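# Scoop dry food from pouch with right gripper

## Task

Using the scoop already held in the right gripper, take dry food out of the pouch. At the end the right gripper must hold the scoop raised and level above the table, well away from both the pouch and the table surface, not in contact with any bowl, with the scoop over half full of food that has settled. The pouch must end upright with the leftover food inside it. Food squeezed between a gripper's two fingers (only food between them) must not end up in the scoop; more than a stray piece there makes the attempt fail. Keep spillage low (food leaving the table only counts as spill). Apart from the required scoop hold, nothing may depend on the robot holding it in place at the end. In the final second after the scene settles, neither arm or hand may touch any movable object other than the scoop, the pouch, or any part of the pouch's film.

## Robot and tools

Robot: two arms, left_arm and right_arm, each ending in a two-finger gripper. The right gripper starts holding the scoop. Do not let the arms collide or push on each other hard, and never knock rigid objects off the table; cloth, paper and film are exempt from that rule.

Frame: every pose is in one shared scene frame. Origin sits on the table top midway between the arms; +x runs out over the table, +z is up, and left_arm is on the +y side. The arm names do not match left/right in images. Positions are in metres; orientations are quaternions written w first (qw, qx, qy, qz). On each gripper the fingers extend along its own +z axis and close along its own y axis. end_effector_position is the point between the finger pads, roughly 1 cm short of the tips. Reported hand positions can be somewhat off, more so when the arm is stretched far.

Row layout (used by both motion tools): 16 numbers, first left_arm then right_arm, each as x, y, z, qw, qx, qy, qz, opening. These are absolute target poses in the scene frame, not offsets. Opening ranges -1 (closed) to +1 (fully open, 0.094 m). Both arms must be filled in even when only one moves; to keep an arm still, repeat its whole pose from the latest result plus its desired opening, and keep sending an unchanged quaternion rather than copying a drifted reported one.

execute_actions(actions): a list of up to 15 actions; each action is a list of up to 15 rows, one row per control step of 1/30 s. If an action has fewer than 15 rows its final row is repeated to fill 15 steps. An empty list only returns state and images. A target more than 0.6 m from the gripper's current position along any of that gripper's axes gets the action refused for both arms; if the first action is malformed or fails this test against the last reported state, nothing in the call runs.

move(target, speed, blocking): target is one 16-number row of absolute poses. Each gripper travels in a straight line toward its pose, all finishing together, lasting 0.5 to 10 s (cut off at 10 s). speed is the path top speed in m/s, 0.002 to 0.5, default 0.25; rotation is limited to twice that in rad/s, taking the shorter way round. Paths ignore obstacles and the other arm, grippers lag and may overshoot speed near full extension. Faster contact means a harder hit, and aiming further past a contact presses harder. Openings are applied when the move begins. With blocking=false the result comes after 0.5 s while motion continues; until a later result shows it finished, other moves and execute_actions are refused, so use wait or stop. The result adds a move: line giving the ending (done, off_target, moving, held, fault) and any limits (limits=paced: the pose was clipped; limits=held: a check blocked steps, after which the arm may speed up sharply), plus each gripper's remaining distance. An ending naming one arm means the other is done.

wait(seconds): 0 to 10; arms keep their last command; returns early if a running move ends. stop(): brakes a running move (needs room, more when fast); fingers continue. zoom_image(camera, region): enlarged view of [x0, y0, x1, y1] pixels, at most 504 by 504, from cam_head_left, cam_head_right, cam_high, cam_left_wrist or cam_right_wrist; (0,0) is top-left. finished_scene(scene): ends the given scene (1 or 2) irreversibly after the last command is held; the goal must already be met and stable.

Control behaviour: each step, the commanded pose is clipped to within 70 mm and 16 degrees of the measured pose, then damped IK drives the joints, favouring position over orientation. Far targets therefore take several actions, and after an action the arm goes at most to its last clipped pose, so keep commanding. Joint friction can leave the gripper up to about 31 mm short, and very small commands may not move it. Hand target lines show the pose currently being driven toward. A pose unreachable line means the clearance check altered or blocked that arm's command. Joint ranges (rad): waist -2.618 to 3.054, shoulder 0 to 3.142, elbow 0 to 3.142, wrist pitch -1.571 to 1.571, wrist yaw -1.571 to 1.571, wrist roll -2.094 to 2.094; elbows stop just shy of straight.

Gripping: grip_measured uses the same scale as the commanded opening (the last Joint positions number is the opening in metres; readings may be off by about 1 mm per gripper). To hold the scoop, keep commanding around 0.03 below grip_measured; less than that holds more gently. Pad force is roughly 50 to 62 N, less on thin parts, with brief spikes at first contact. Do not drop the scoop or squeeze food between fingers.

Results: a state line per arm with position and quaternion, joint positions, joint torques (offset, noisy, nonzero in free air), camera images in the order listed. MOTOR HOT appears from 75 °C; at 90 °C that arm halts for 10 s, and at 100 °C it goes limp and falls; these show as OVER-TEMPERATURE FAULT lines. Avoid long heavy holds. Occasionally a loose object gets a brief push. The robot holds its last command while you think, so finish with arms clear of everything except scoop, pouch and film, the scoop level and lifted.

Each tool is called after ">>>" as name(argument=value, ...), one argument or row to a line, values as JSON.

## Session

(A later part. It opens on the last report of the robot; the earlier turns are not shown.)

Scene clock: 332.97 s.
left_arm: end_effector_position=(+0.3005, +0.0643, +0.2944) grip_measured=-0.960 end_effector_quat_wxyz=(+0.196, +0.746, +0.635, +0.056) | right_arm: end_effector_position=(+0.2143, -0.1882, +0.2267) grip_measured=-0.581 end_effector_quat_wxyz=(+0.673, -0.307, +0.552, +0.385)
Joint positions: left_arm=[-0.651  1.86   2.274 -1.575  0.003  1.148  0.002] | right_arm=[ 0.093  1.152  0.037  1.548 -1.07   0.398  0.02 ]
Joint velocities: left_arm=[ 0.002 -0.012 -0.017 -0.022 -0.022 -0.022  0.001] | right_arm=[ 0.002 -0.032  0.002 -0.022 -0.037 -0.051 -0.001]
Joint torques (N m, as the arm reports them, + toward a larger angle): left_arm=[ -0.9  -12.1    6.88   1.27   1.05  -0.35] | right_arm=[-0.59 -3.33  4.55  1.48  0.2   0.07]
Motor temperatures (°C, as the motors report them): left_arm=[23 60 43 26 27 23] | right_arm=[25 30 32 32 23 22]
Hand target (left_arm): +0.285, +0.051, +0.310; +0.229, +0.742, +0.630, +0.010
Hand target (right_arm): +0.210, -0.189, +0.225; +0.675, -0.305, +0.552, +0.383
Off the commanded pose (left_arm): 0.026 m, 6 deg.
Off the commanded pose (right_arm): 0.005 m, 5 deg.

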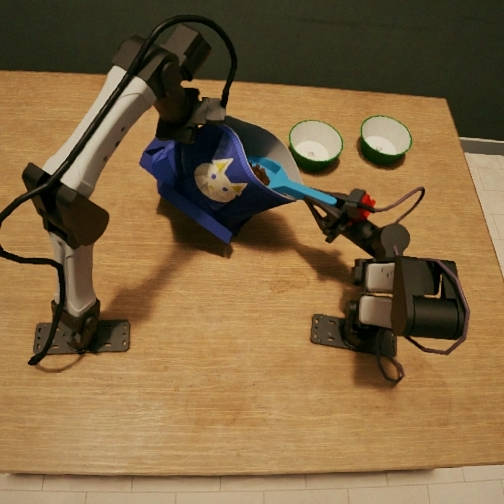

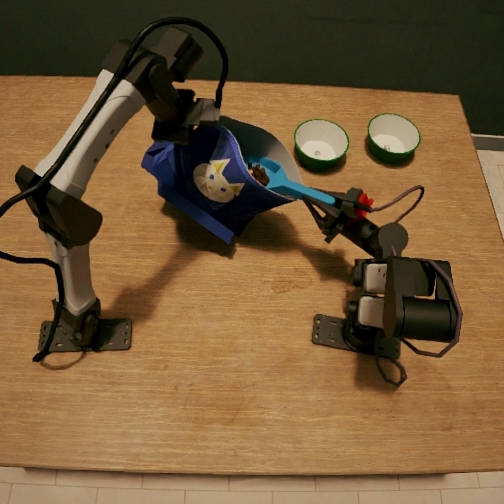

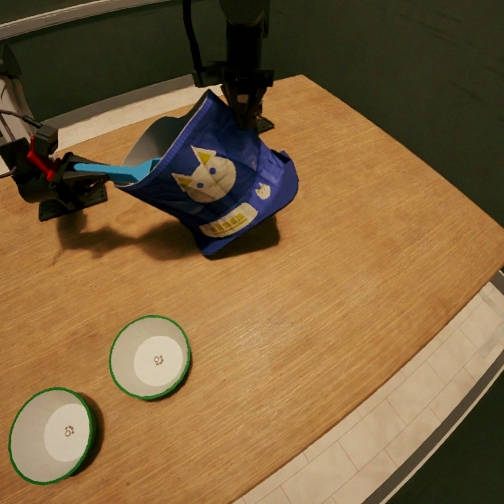

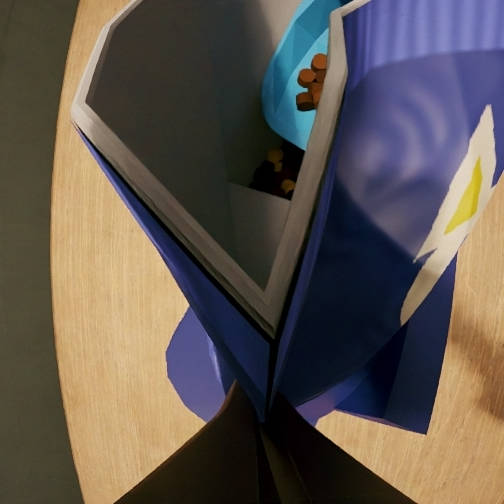

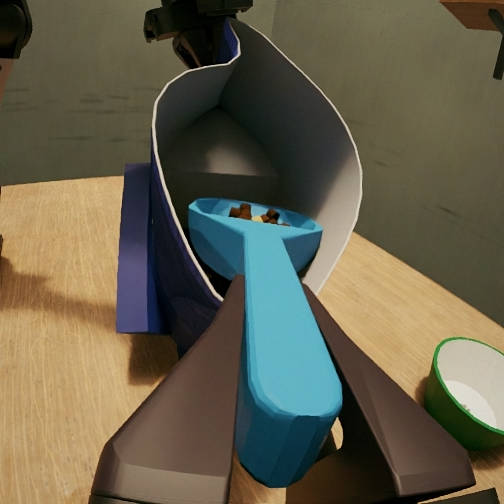

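Retry the procedure.

>>> execute_actions(
  actions=[
    [[0.3,0.1,0.3,0.2,0.74,0.63,0,-1,0.24,-0.13,0.26,0.52,-0.45,0.62,0.378,-0.9]],
    [[0.32,0.16,0.29,0.2,0.74,0.63,0,-1,0.26,-0.08,0.3,0.435,-0.496,0.682,0.316,-0.9]],
    [[0.32,0.16,0.29,0.2,0.74,0.63,0,-1,0.265,-0.05,0.31,0.277,-0.552,0.76,0.2,-0.9]],
    [[0.32,0.16,0.29,0.2,0.74,0.63,0,-1,0.265,-0.05,0.3,0.277,-0.552,0.76,0.2,-0.9]],
    [[0.32,0.16,0.29,0.2,0.74,0.63,0,-1,0.27,-0.035,0.265,0.277,-0.552,0.76,0.2,-0.9]],
    [[0.32,0.16,0.29,0.2,0.74,0.63,0,-1,0.27,-0.035,0.265,0.277,-0.552,0.76,0.2,-0.9]],
    [[0.305,0.11,0.3,0.2,0.74,0.63,0,-1,0.26,-0.07,0.235,0.342,-0.533,0.733,0.249,-0.9]],
    [[0.285,0.05,0.31,0.2,0.74,0.63,0,-1,0.245,-0.115,0.2,0.435,-0.496,0.682,0.316,-0.9]],
    [[0.285,0.05,0.31,0.2,0.74,0.63,0,-1,0.245,-0.115,0.2,0.435,-0.496,0.682,0.316,-0.9]],
    [[0.275,0.01,0.31,0.2,0.74,0.63,0,-1,0.24,-0.135,0.165,0.52,-0.45,0.62,0.378,-0.9]],
    [[0.265,-0.02,0.3,0.2,0.74,0.63,0,-1,0.24,-0.135,0.16,0.52,-0.45,0.62,0.378,-0.9]],
    [[0.265,-0.02,0.3,0.2,0.74,0.63,0,-1,0.24,-0.135,0.16,0.52,-0.45,0.62,0.378,-0.9]],
  ],
)

Scene clock: 349.30 s.
left_arm: end_effector_position=(+0.3043, +0.0453, +0.3092) grip_measured=-0.965 end_effector_quat_wxyz=(+0.193, +0.705, +0.650, +0.208) | right_arm: end_effector_position=(+0.2494, -0.1461, +0.2176) grip_measured=-0.582 end_effector_quat_wxyz=(+0.604, -0.473, +0.553, +0.324)
Joint positions: left_arm=[-0.847  1.91   2.348 -1.575 -0.392  0.96   0.002] | right_arm=[ 0.247  1.109  0.409  0.563 -1.125 -0.34   0.02 ]
Joint velocities: left_arm=[-0.027 -0.022  0.002 -0.007 -0.051 -0.022 -0.   ] | right_arm=[ 0.007 -0.017  0.007  0.022  0.022 -0.037 -0.   ]
Joint torques (N m, as the arm reports them, + toward a larger angle): left_arm=[-5.92 -8.48  8.9   1.37  2.17 -0.68] | right_arm=[ 3.05  1.23  3.5   0.4  -0.03 -0.02]
Motor temperatures (°C, as the motors report them): left_arm=[23 59 43 26 27 23] | right_arm=[25 29 32 32 23 22]
Hand target (left_arm): +0.263, -0.013, +0.304; +0.222, +0.736, +0.634, +0.086
Hand target (right_arm): +0.234, -0.138, +0.164; +0.524, -0.448, +0.617, +0.380
Off the commanded pose (left_arm): 0.077 m, 24 deg; orientation clipped at the last step of the last action.
Off the commanded pose (right_arm): 0.059 m, 14 deg.
joint sent to its limit (left arm) — the command would take joint 4 (wrist pitch) past its lower limit, so that joint was sent only as far as its limit.

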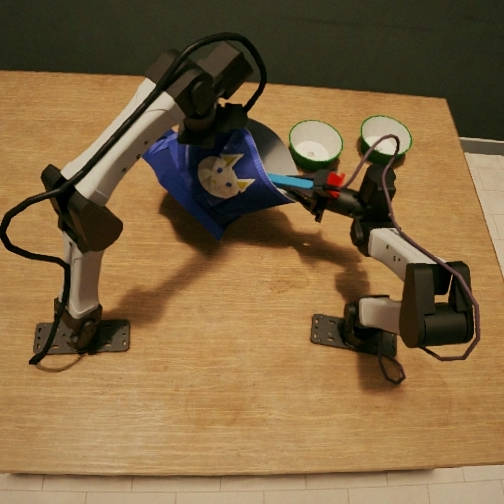

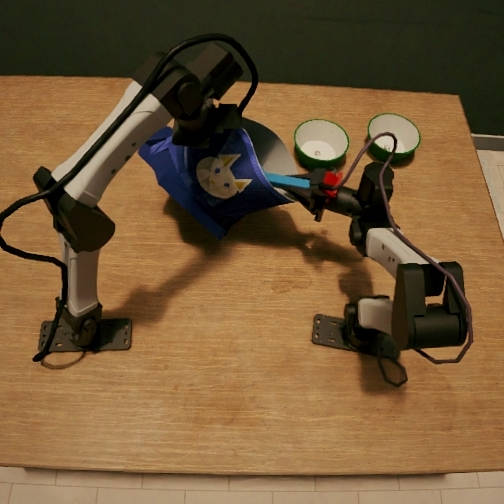

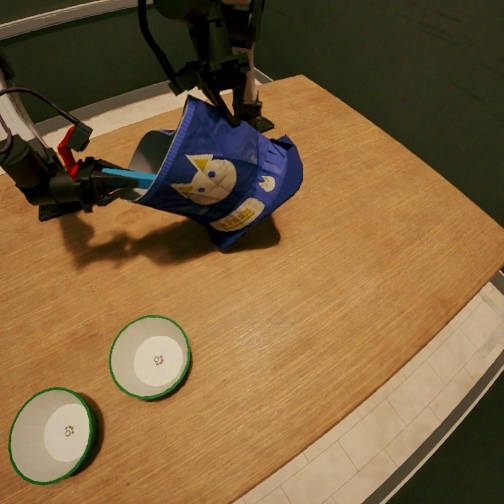

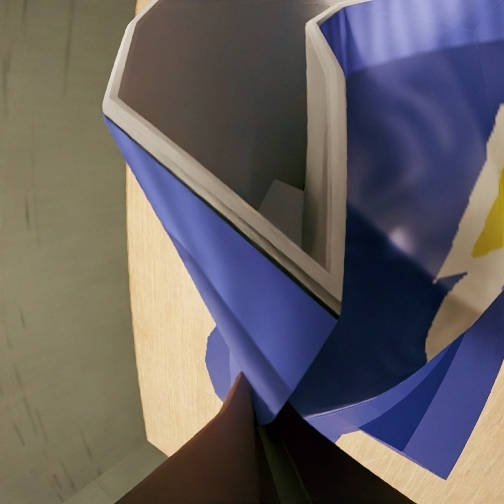

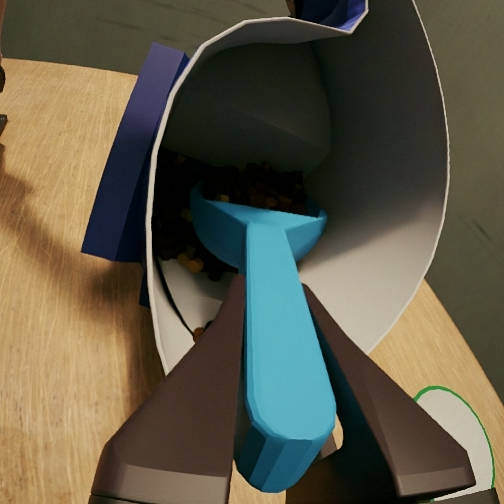

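>>> execute_actions(
  actions=[
    [[0.3,0.1,0.3,0.2,0.74,0.63,0,-1,0.25,-0.12,0.27,0.52,-0.45,0.62,0.378,-0.9]],
    [[0.32,0.16,0.29,0.2,0.74,0.63,0,-1,0.26,-0.08,0.32,0.435,-0.496,0.682,0.316,-0.9]],
    [[0.33,0.2,0.25,0.2,0.74,0.63,0,-1,0.265,-0.03,0.34,0.277,-0.552,0.76,0.2,-0.9]],
    [[0.33,0.21,0.23,0.2,0.74,0.63,0,-1,0.265,-0.02,0.34,0.277,-0.552,0.76,0.2,-0.9]],
    [[0.33,0.21,0.23,0.2,0.74,0.63,0,-1,0.265,-0.02,0.34,0.277,-0.552,0.76,0.2,-0.9]],
    [[0.32,0.17,0.29,0.2,0.74,0.63,0,-1,0.265,-0.04,0.33,0.277,-0.552,0.76,0.2,-0.9]],
    [[0.32,0.17,0.29,0.2,0.74,0.63,0,-1,0.265,-0.04,0.3,0.277,-0.552,0.76,0.2,-0.9]],
    [[0.32,0.17,0.29,0.2,0.74,0.63,0,-1,0.27,-0.03,0.265,0.277,-0.552,0.76,0.2,-0.9]],
    [[0.32,0.17,0.29,0.2,0.74,0.63,0,-1,0.27,-0.03,0.265,0.277,-0.552,0.76,0.2,-0.9]],
  ],
)

Scene clock: 362.20 s.
left_arm: end_effector_position=(+0.3206, +0.1780, +0.2519) grip_measured=-0.966 end_effector_quat_wxyz=(+0.152, +0.750, +0.644, -0.003) | right_arm: end_effector_position=(+0.2719, -0.0313, +0.2796) grip_measured=-0.582 end_effector_quat_wxyz=(+0.292, -0.550, +0.755, +0.205)
Joint positions: left_arm=[-0.266  1.805  2.049 -1.575  0.191  1.501  0.002] | right_arm=[ 0.805  1.603  1.729 -1.066 -0.393 -0.501  0.02 ]
Joint velocities: left_arm=[-0.012  0.002  0.002 -0.022 -0.051 -0.022 -0.   ] | right_arm=[-0.002 -0.002 -0.017 -0.022  0.022  0.022 -0.001]
Joint torques (N m, as the arm reports them, + toward a larger angle): left_arm=[  0.1  -13.29  11.14   0.84   0.74  -0.15] | right_arm=[ 0.92 -7.5   5.41  1.53 -0.12  0.05]
Motor temperatures (°C, as the motors report them): left_arm=[25 58 44 26 28 23] | right_arm=[25 30 32 31 23 22]
Hand target (left_arm): +0.317, +0.171, +0.289; +0.211, +0.745, +0.633, +0.008
Hand target (right_arm): +0.270, -0.030, +0.265; +0.277, -0.552, +0.760, +0.200
Off the commanded pose (left_arm): 0.039 m, 6 deg.
Off the commanded pose (right_arm): 0.015 m, 2 deg.
joint sent to its limit (left arm) — the command would take joint 4 (wrist pitch) past its lower limit, so that joint was sent only as far as its limit.

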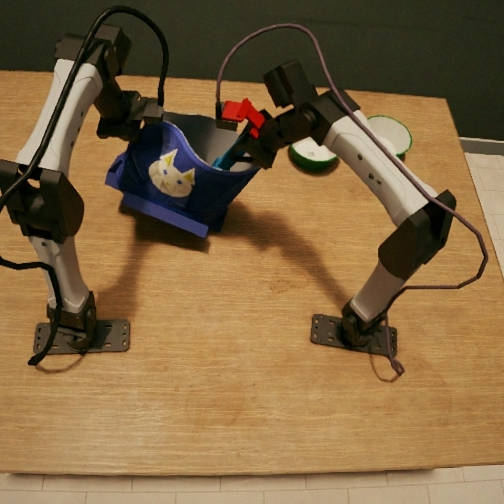

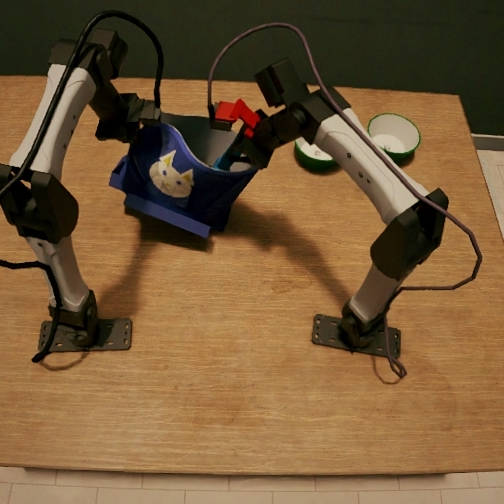

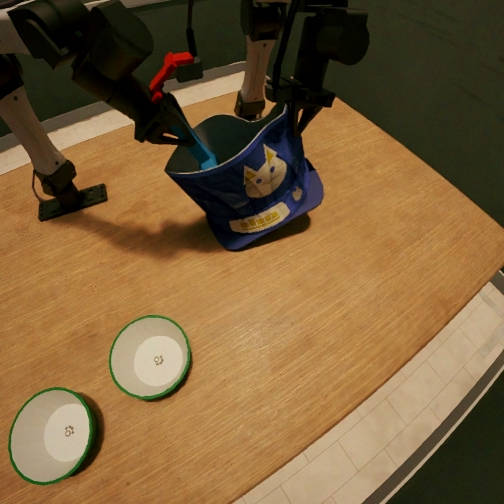

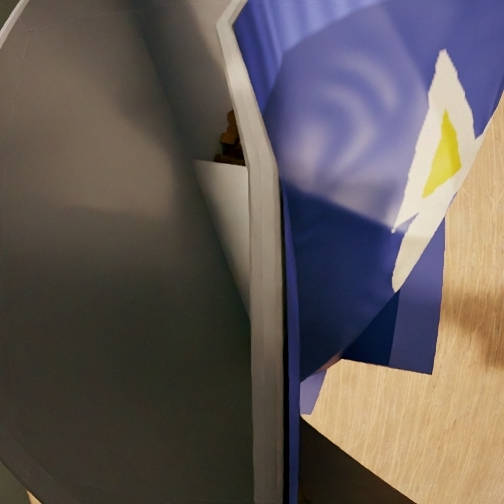

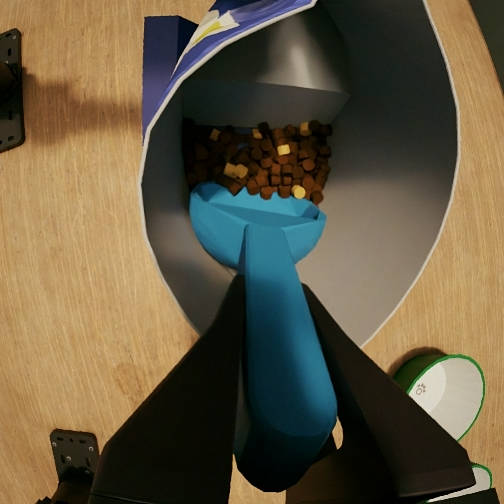

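>>> execute_actions(
  actions=[
    [[0.32,0.17,0.29,0.2,0.74,0.63,0,-1,0.275,-0.015,0.24,0.277,-0.552,0.76,0.2,-0.9]],
    [[0.31,0.13,0.31,0.2,0.74,0.63,0,-1,0.265,-0.04,0.23,0.31,-0.543,0.747,0.225,-0.9]],
    [[0.305,0.11,0.315,0.2,0.74,0.63,0,-1,0.26,-0.055,0.22,0.342,-0.533,0.733,0.249,-0.9]],
    [[0.295,0.08,0.32,0.2,0.74,0.63,0,-1,0.25,-0.08,0.205,0.39,-0.515,0.71,0.283,-0.9]],
    [[0.285,0.05,0.32,0.2,0.74,0.63,0.08,-1,0.245,-0.105,0.185,0.435,-0.496,0.682,0.316,-0.9]],
    [[0.275,0.02,0.31,0.2,0.72,0.64,0.15,-1,0.235,-0.125,0.165,0.48,-0.473,0.65,0.348,-0.9]],
    [[0.275,0.02,0.31,0.2,0.72,0.64,0.15,-1,0.235,-0.125,0.165,0.48,-0.473,0.65,0.348,-0.9]],
  ],
)

Scene clock: 371.20 s.
left_arm: end_effector_position=(+0.3023, +0.0671, +0.3081) grip_measured=-0.967 end_effector_quat_wxyz=(+0.172, +0.699, +0.652, +0.239) | right_arm: end_effector_position=(+0.2544, -0.1332, +0.2147) grip_measured=-0.582 end_effector_quat_wxyz=(+0.555, -0.481, +0.605, +0.307)
Joint positions: left_arm=[-0.836  1.861  2.267 -1.575 -0.454  0.966  0.002] | right_arm=[ 0.33   1.077  0.551  0.161 -0.992 -0.476  0.02 ]
Joint velocities: left_arm=[-0.017  0.007  0.002 -0.007  0.022 -0.022 -0.   ] | right_arm=[-0.022 -0.007 -0.002 -0.022 -0.037  0.007 -0.   ]
Joint torques (N m, as the arm reports them, + toward a larger angle): left_arm=[-5.09 -9.49  9.41  1.31  1.34 -0.47] | right_arm=[ 3.01 -0.88  3.85  0.7  -0.24 -0.02]
Motor temperatures (°C, as the motors report them): left_arm=[24 59 46 26 27 23] | right_arm=[25 30 32 32 23 22]
Hand target (left_arm): +0.274, +0.024, +0.312; +0.210, +0.724, +0.638, +0.156
Hand target (right_arm): +0.233, -0.126, +0.169; +0.483, -0.472, +0.650, +0.349
Off the commanded pose (left_arm): 0.055 m, 11 deg.
Off the commanded pose (right_arm): 0.054 m, 11 deg.
joint sent to its limit (left arm) — the command would take joint 4 (wrist pitch) past its lower limit, so that joint was sent only as far as its limit.

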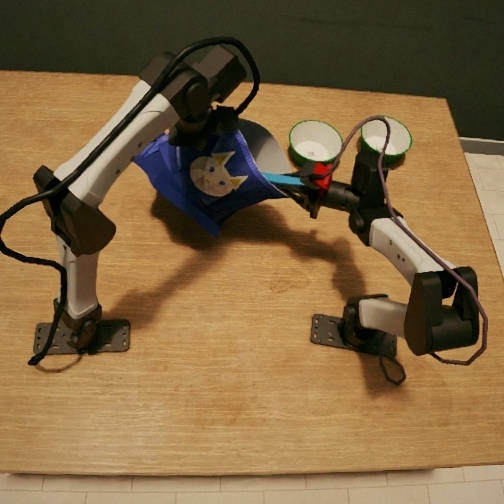

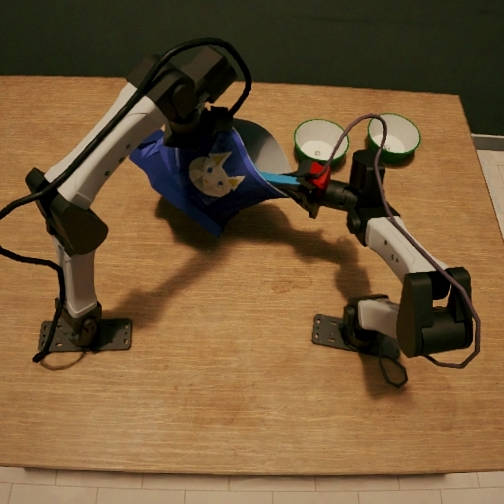

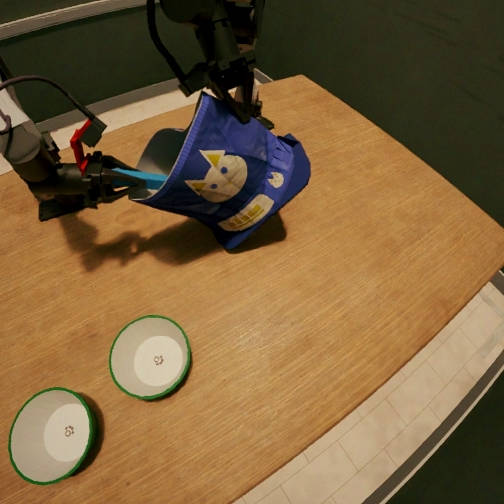

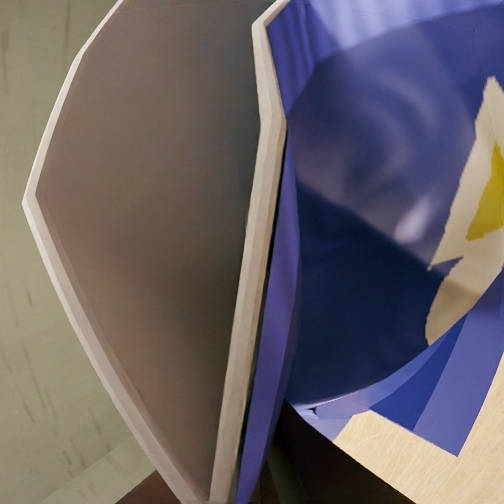

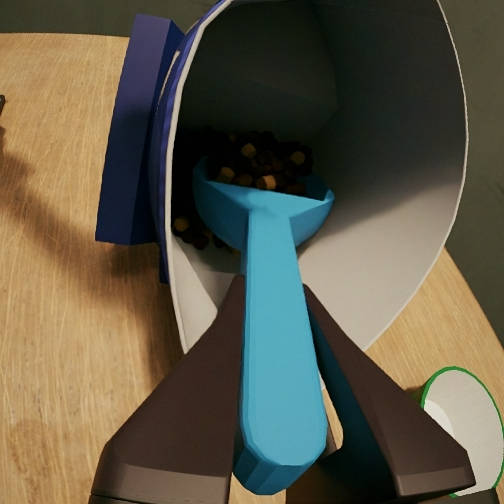

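Good pile. Level in place.

>>> execute_actions(
  actions=[
    [[0.285,0.04,0.31,0.2,0.72,0.64,0.15,-1,0.245,-0.125,0.2,0.55,-0.43,0.6,0.39,-0.9]],
    [[0.285,0.04,0.31,0.2,0.72,0.64,0.15,-1,0.245,-0.125,0.2,0.586,-0.395,0.586,0.395,-0.9]],
    [[0.285,0.04,0.31,0.2,0.72,0.64,0.15,-1,0.245,-0.13,0.21,0.635,-0.36,0.533,0.428,-0.9]],
    [[0.285,0.04,0.31,0.2,0.72,0.64,0.15,-1,0.245,-0.135,0.22,0.67,-0.33,0.49,0.45,-0.9]],
    [[0.285,0.04,0.31,0.2,0.72,0.64,0.15,-1,0.245,-0.135,0.22,0.67,-0.33,0.49,0.45,-0.9]],
  ],
)

Scene clock: 379.03 s.
left_arm: end_effector_position=(+0.3030, +0.0674, +0.3077) grip_measured=-0.967 end_effector_quat_wxyz=(+0.172, +0.710, +0.645, +0.224) | right_arm: end_effector_position=(+0.2514, -0.1383, +0.2139) grip_measured=-0.582 end_effector_quat_wxyz=(+0.640, -0.341, +0.549, +0.416)
Joint positions: left_arm=[-0.817  1.861  2.275 -1.575 -0.412  1.005  0.002] | right_arm=[ 0.323  1.443  0.212  1.523 -0.965  0.264  0.02 ]
Joint velocities: left_arm=[ 0.007 -0.002  0.012 -0.066 -0.022 -0.037 -0.   ] | right_arm=[-0.007 -0.007  0.002 -0.037 -0.051  0.022 -0.   ]
Joint torques (N m, as the arm reports them, + toward a larger angle): left_arm=[ -1.87 -10.26   7.96   1.27   1.19  -0.27] | right_arm=[ 1.52 -5.23  5.17  1.89  0.23  0.15]
Motor temperatures (°C, as the motors report them): left_arm=[25 57 46 26 27 23] | right_arm=[25 30 32 32 23 22]
Hand target (left_arm): +0.285, +0.041, +0.311; +0.203, +0.724, +0.641, +0.155
Hand target (right_arm): +0.245, -0.135, +0.220; +0.645, -0.345, +0.537, +0.421
Off the commanded pose (left_arm): 0.033 m, 9 deg.
Off the commanded pose (right_arm): 0.009 m, 9 deg.
joint sent to its limit (left arm) — the command would take joint 4 (wrist pitch) past its lower limit, so that joint was sent only as far as its limit.
joint sent to its limit (right arm) — the command would take joint 4 (wrist pitch) past its upper limit, so that joint was sent only as far as its limit.

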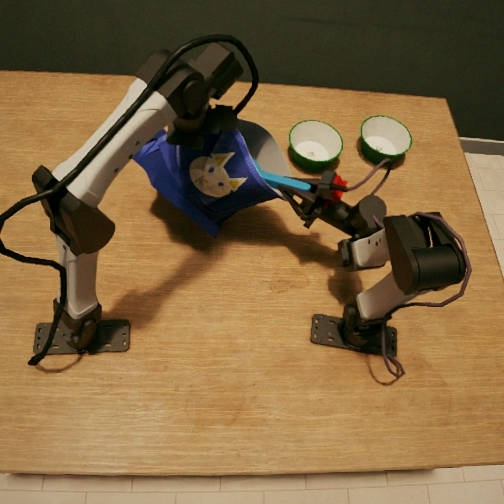

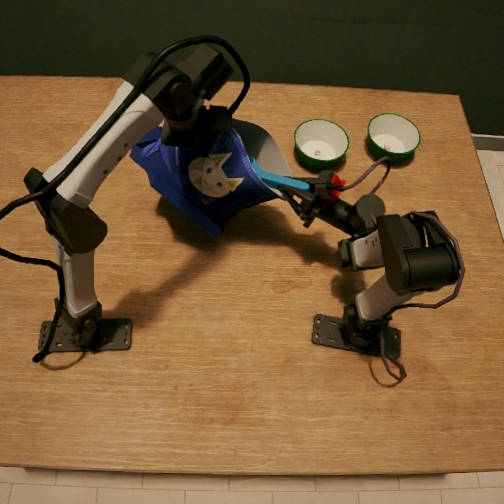

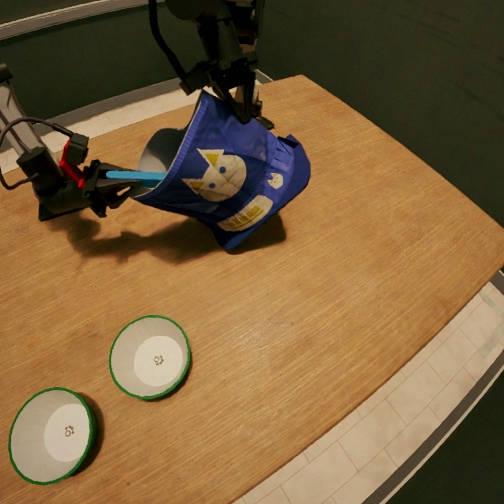

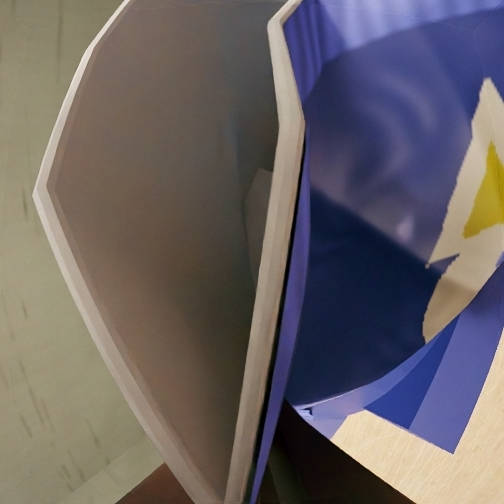

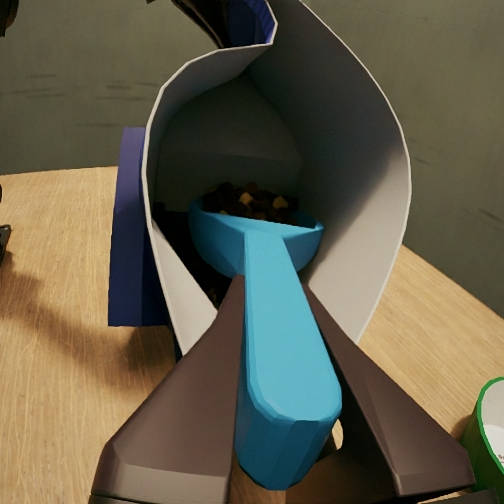

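>>> execute_actions(
  actions=[
    [[0.275,0.01,0.31,0.2,0.7,0.64,0.25,-1,0.24,-0.155,0.19,0.635,-0.36,0.533,0.428,-0.9]],
    [[0.27,-0.01,0.31,0.2,0.7,0.64,0.25,-1,0.235,-0.17,0.17,0.63,-0.35,0.56,0.4,-0.9]],
    [[0.265,-0.03,0.3,0.2,0.7,0.64,0.25,-1,0.23,-0.18,0.15,0.63,-0.35,0.56,0.4,-0.9]],
    [[0.265,-0.03,0.3,0.2,0.7,0.64,0.25,-1,0.23,-0.18,0.15,0.63,-0.35,0.56,0.4,-0.9]],
  ],
)

Scene clock: 386.20 s.
left_arm: end_effector_position=(+0.2832, -0.0001, +0.3179) grip_measured=-0.959 end_effector_quat_wxyz=(+0.215, +0.685, +0.618, +0.320) | right_arm: end_effector_position=(+0.2341, -0.1799, +0.1700) grip_measured=-0.582 end_effector_quat_wxyz=(+0.629, -0.375, +0.572, +0.370)
Joint positions: left_arm=[-1.072  1.972  2.371 -1.575 -0.705  0.817  0.002] | right_arm=[ 0.099  1.481  0.092  1.56  -1.184  0.111  0.02 ]
Joint velocities: left_arm=[-0.012 -0.002  0.007  0.037 -0.037 -0.007  0.   ] | right_arm=[-0.002  0.012 -0.002 -0.081 -0.022  0.051  0.   ]
Joint torques (N m, as the arm reports them, + toward a larger angle): left_arm=[-2.85 -8.64  7.49  1.18  0.87 -0.75] | right_arm=[-0.13  0.42  1.97  1.49  0.02 -0.15]
Motor temperatures (°C, as the motors report them): left_arm=[24 56 45 26 27 23] | right_arm=[25 30 31 33 23 22]
Hand target (left_arm): +0.264, -0.029, +0.301; +0.221, +0.701, +0.629, +0.254
Hand target (right_arm): +0.229, -0.180, +0.151; +0.609, -0.364, +0.593, +0.381
Off the commanded pose (left_arm): 0.039 m, 9 deg.
Off the commanded pose (right_arm): 0.020 m, 5 deg.
joint sent to its limit (left arm) — the command would take joint 4 (wrist pitch) past its lower limit, so that joint was sent only as far as its limit.
joint sent to its limit (right arm) — the command would take joint 4 (wrist pitch) past its upper limit, so that joint was sent only as far as its limit.

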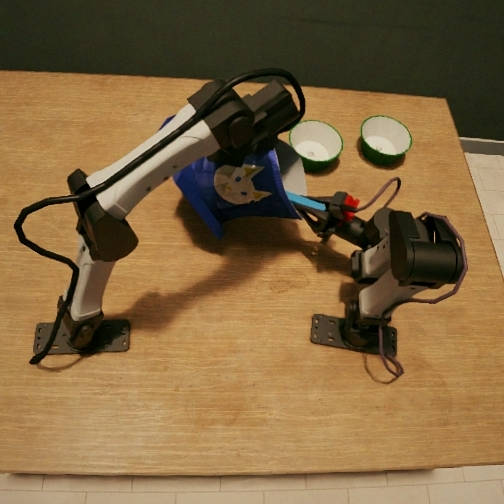

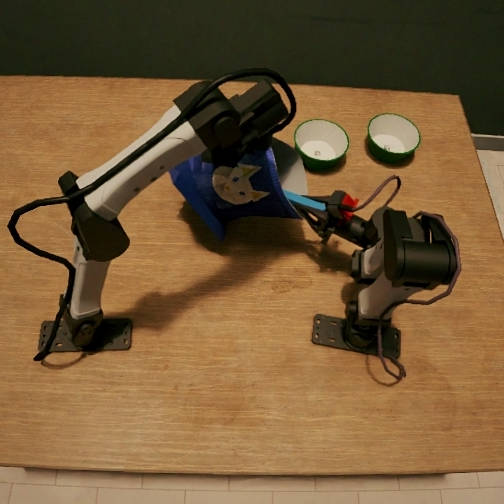

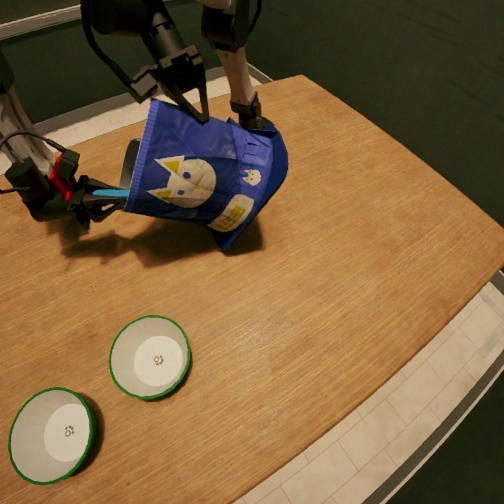

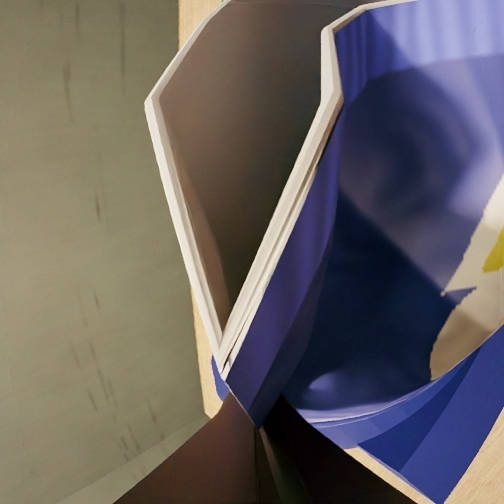

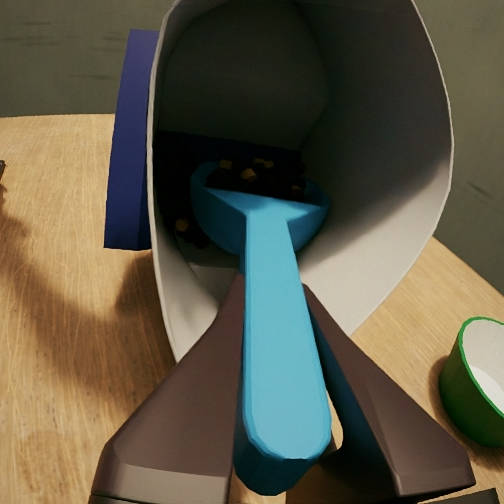

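>>> execute_actions(
  actions=[
    [[0.28,0.03,0.32,0.2,0.7,0.64,0.25,-1,0.23,-0.185,0.175,0.65,-0.33,0.56,0.39,-0.9]],
    [[0.29,0.055,0.32,0.2,0.72,0.64,0.15,-1,0.23,-0.185,0.2,0.66,-0.32,0.55,0.39,-0.9]],
    [[0.295,0.075,0.32,0.2,0.72,0.64,0.15,-1,0.23,-0.185,0.225,0.68,-0.305,0.55,0.377,-0.9]],
    [[0.3,0.09,0.32,0.2,0.72,0.64,0.15,-1,0.23,-0.185,0.25,0.68,-0.305,0.55,0.377,-0.9]],
    [[0.305,0.11,0.31,0.2,0.72,0.64,0.1,-1,0.23,-0.185,0.275,0.68,-0.305,0.55,0.377,-0.9]],
    [[0.31,0.13,0.3,0.2,0.74,0.63,0,-1,0.23,-0.185,0.3,0.68,-0.305,0.55,0.377,-0.9]],
    [[0.32,0.16,0.29,0.2,0.74,0.63,0,-1,0.23,-0.185,0.32,0.68,-0.305,0.55,0.377,-0.9]],
  ],
)

>>> zoom_image(
  camera="cam_head_left",
  region=[180,60,380,260],
)

Scene clock: 396.27 s.
left_arm: end_effector_position=(+0.3262, +0.1625, +0.2552) grip_measured=-0.966 end_effector_quat_wxyz=(+0.159, +0.748, +0.644, -0.003) | right_arm: end_effector_position=(+0.2312, -0.1854, +0.3125) grip_measured=-0.582 end_effector_quat_wxyz=(+0.671, -0.304, +0.557, +0.383)
Joint positions: left_arm=[-0.305  1.835  2.098 -1.575  0.19   1.459  0.002] | right_arm=[ 0.122  0.839  0.361  0.874 -1.039  0.364  0.02 ]
Joint velocities: left_arm=[-0.002 -0.007 -0.017 -0.022 -0.022 -0.007  0.   ] | right_arm=[ 0.007  0.007 -0.007 -0.051 -0.022  0.007  0.   ]
Joint torques (N m, as the arm reports them, + toward a larger angle): left_arm=[  0.27 -14.82   8.95   0.93   0.64  -0.11] | right_arm=[ 0.71 -2.95  9.81  1.41  0.41  0.  ]
Motor temperatures (°C, as the motors report them): left_arm=[24 56 45 27 26 23] | right_arm=[25 30 31 33 23 22]
Hand target (left_arm): +0.318, +0.160, +0.289; +0.210, +0.745, +0.634, +0.007
Hand target (right_arm): +0.229, -0.185, +0.320; +0.680, -0.305, +0.550, +0.377
Off the commanded pose (left_arm): 0.035 m, 5 deg.
Off the commanded pose (right_arm): 0.008 m, 1 deg.
joint sent to its limit (left arm) — the command would take joint 4 (wrist pitch) past its lower limit, so that joint was sent only as far as its limit.

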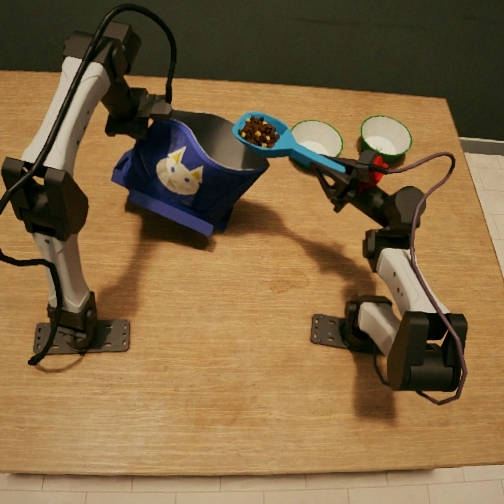

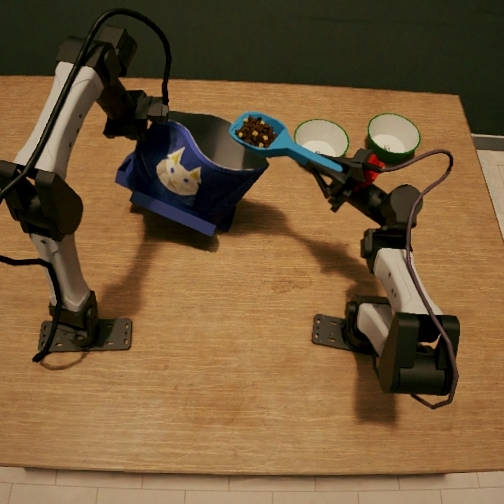

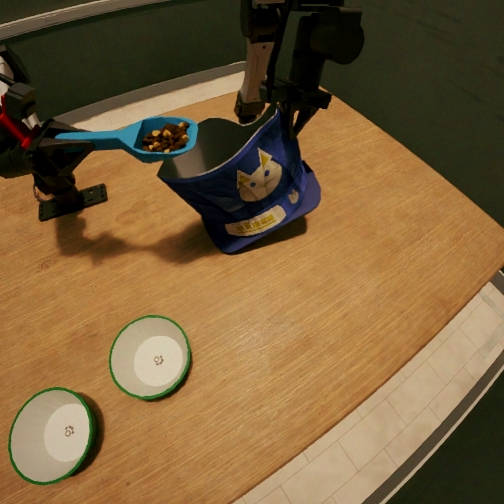

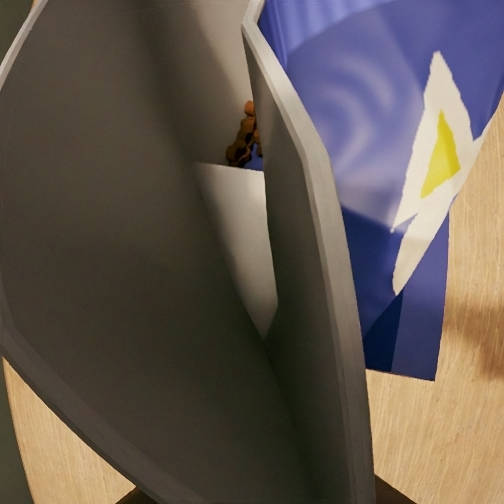

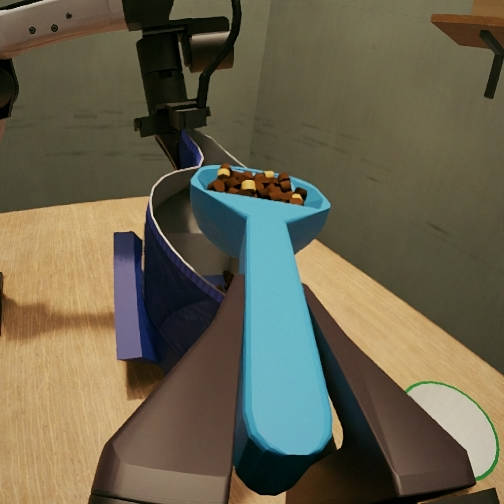

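Region (180, 60, 380, 260) of cam_head_left's 504x504 image, scaled by 2.520, with more detail than that image has.

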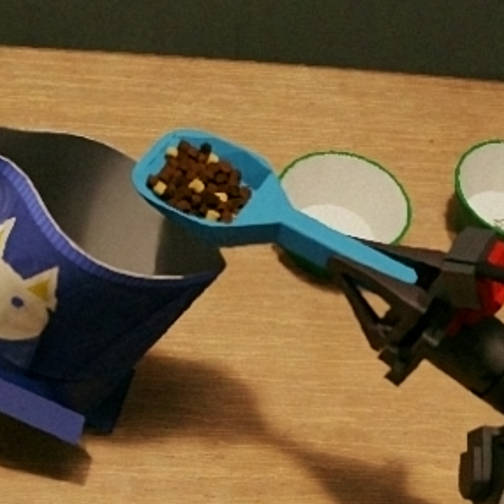

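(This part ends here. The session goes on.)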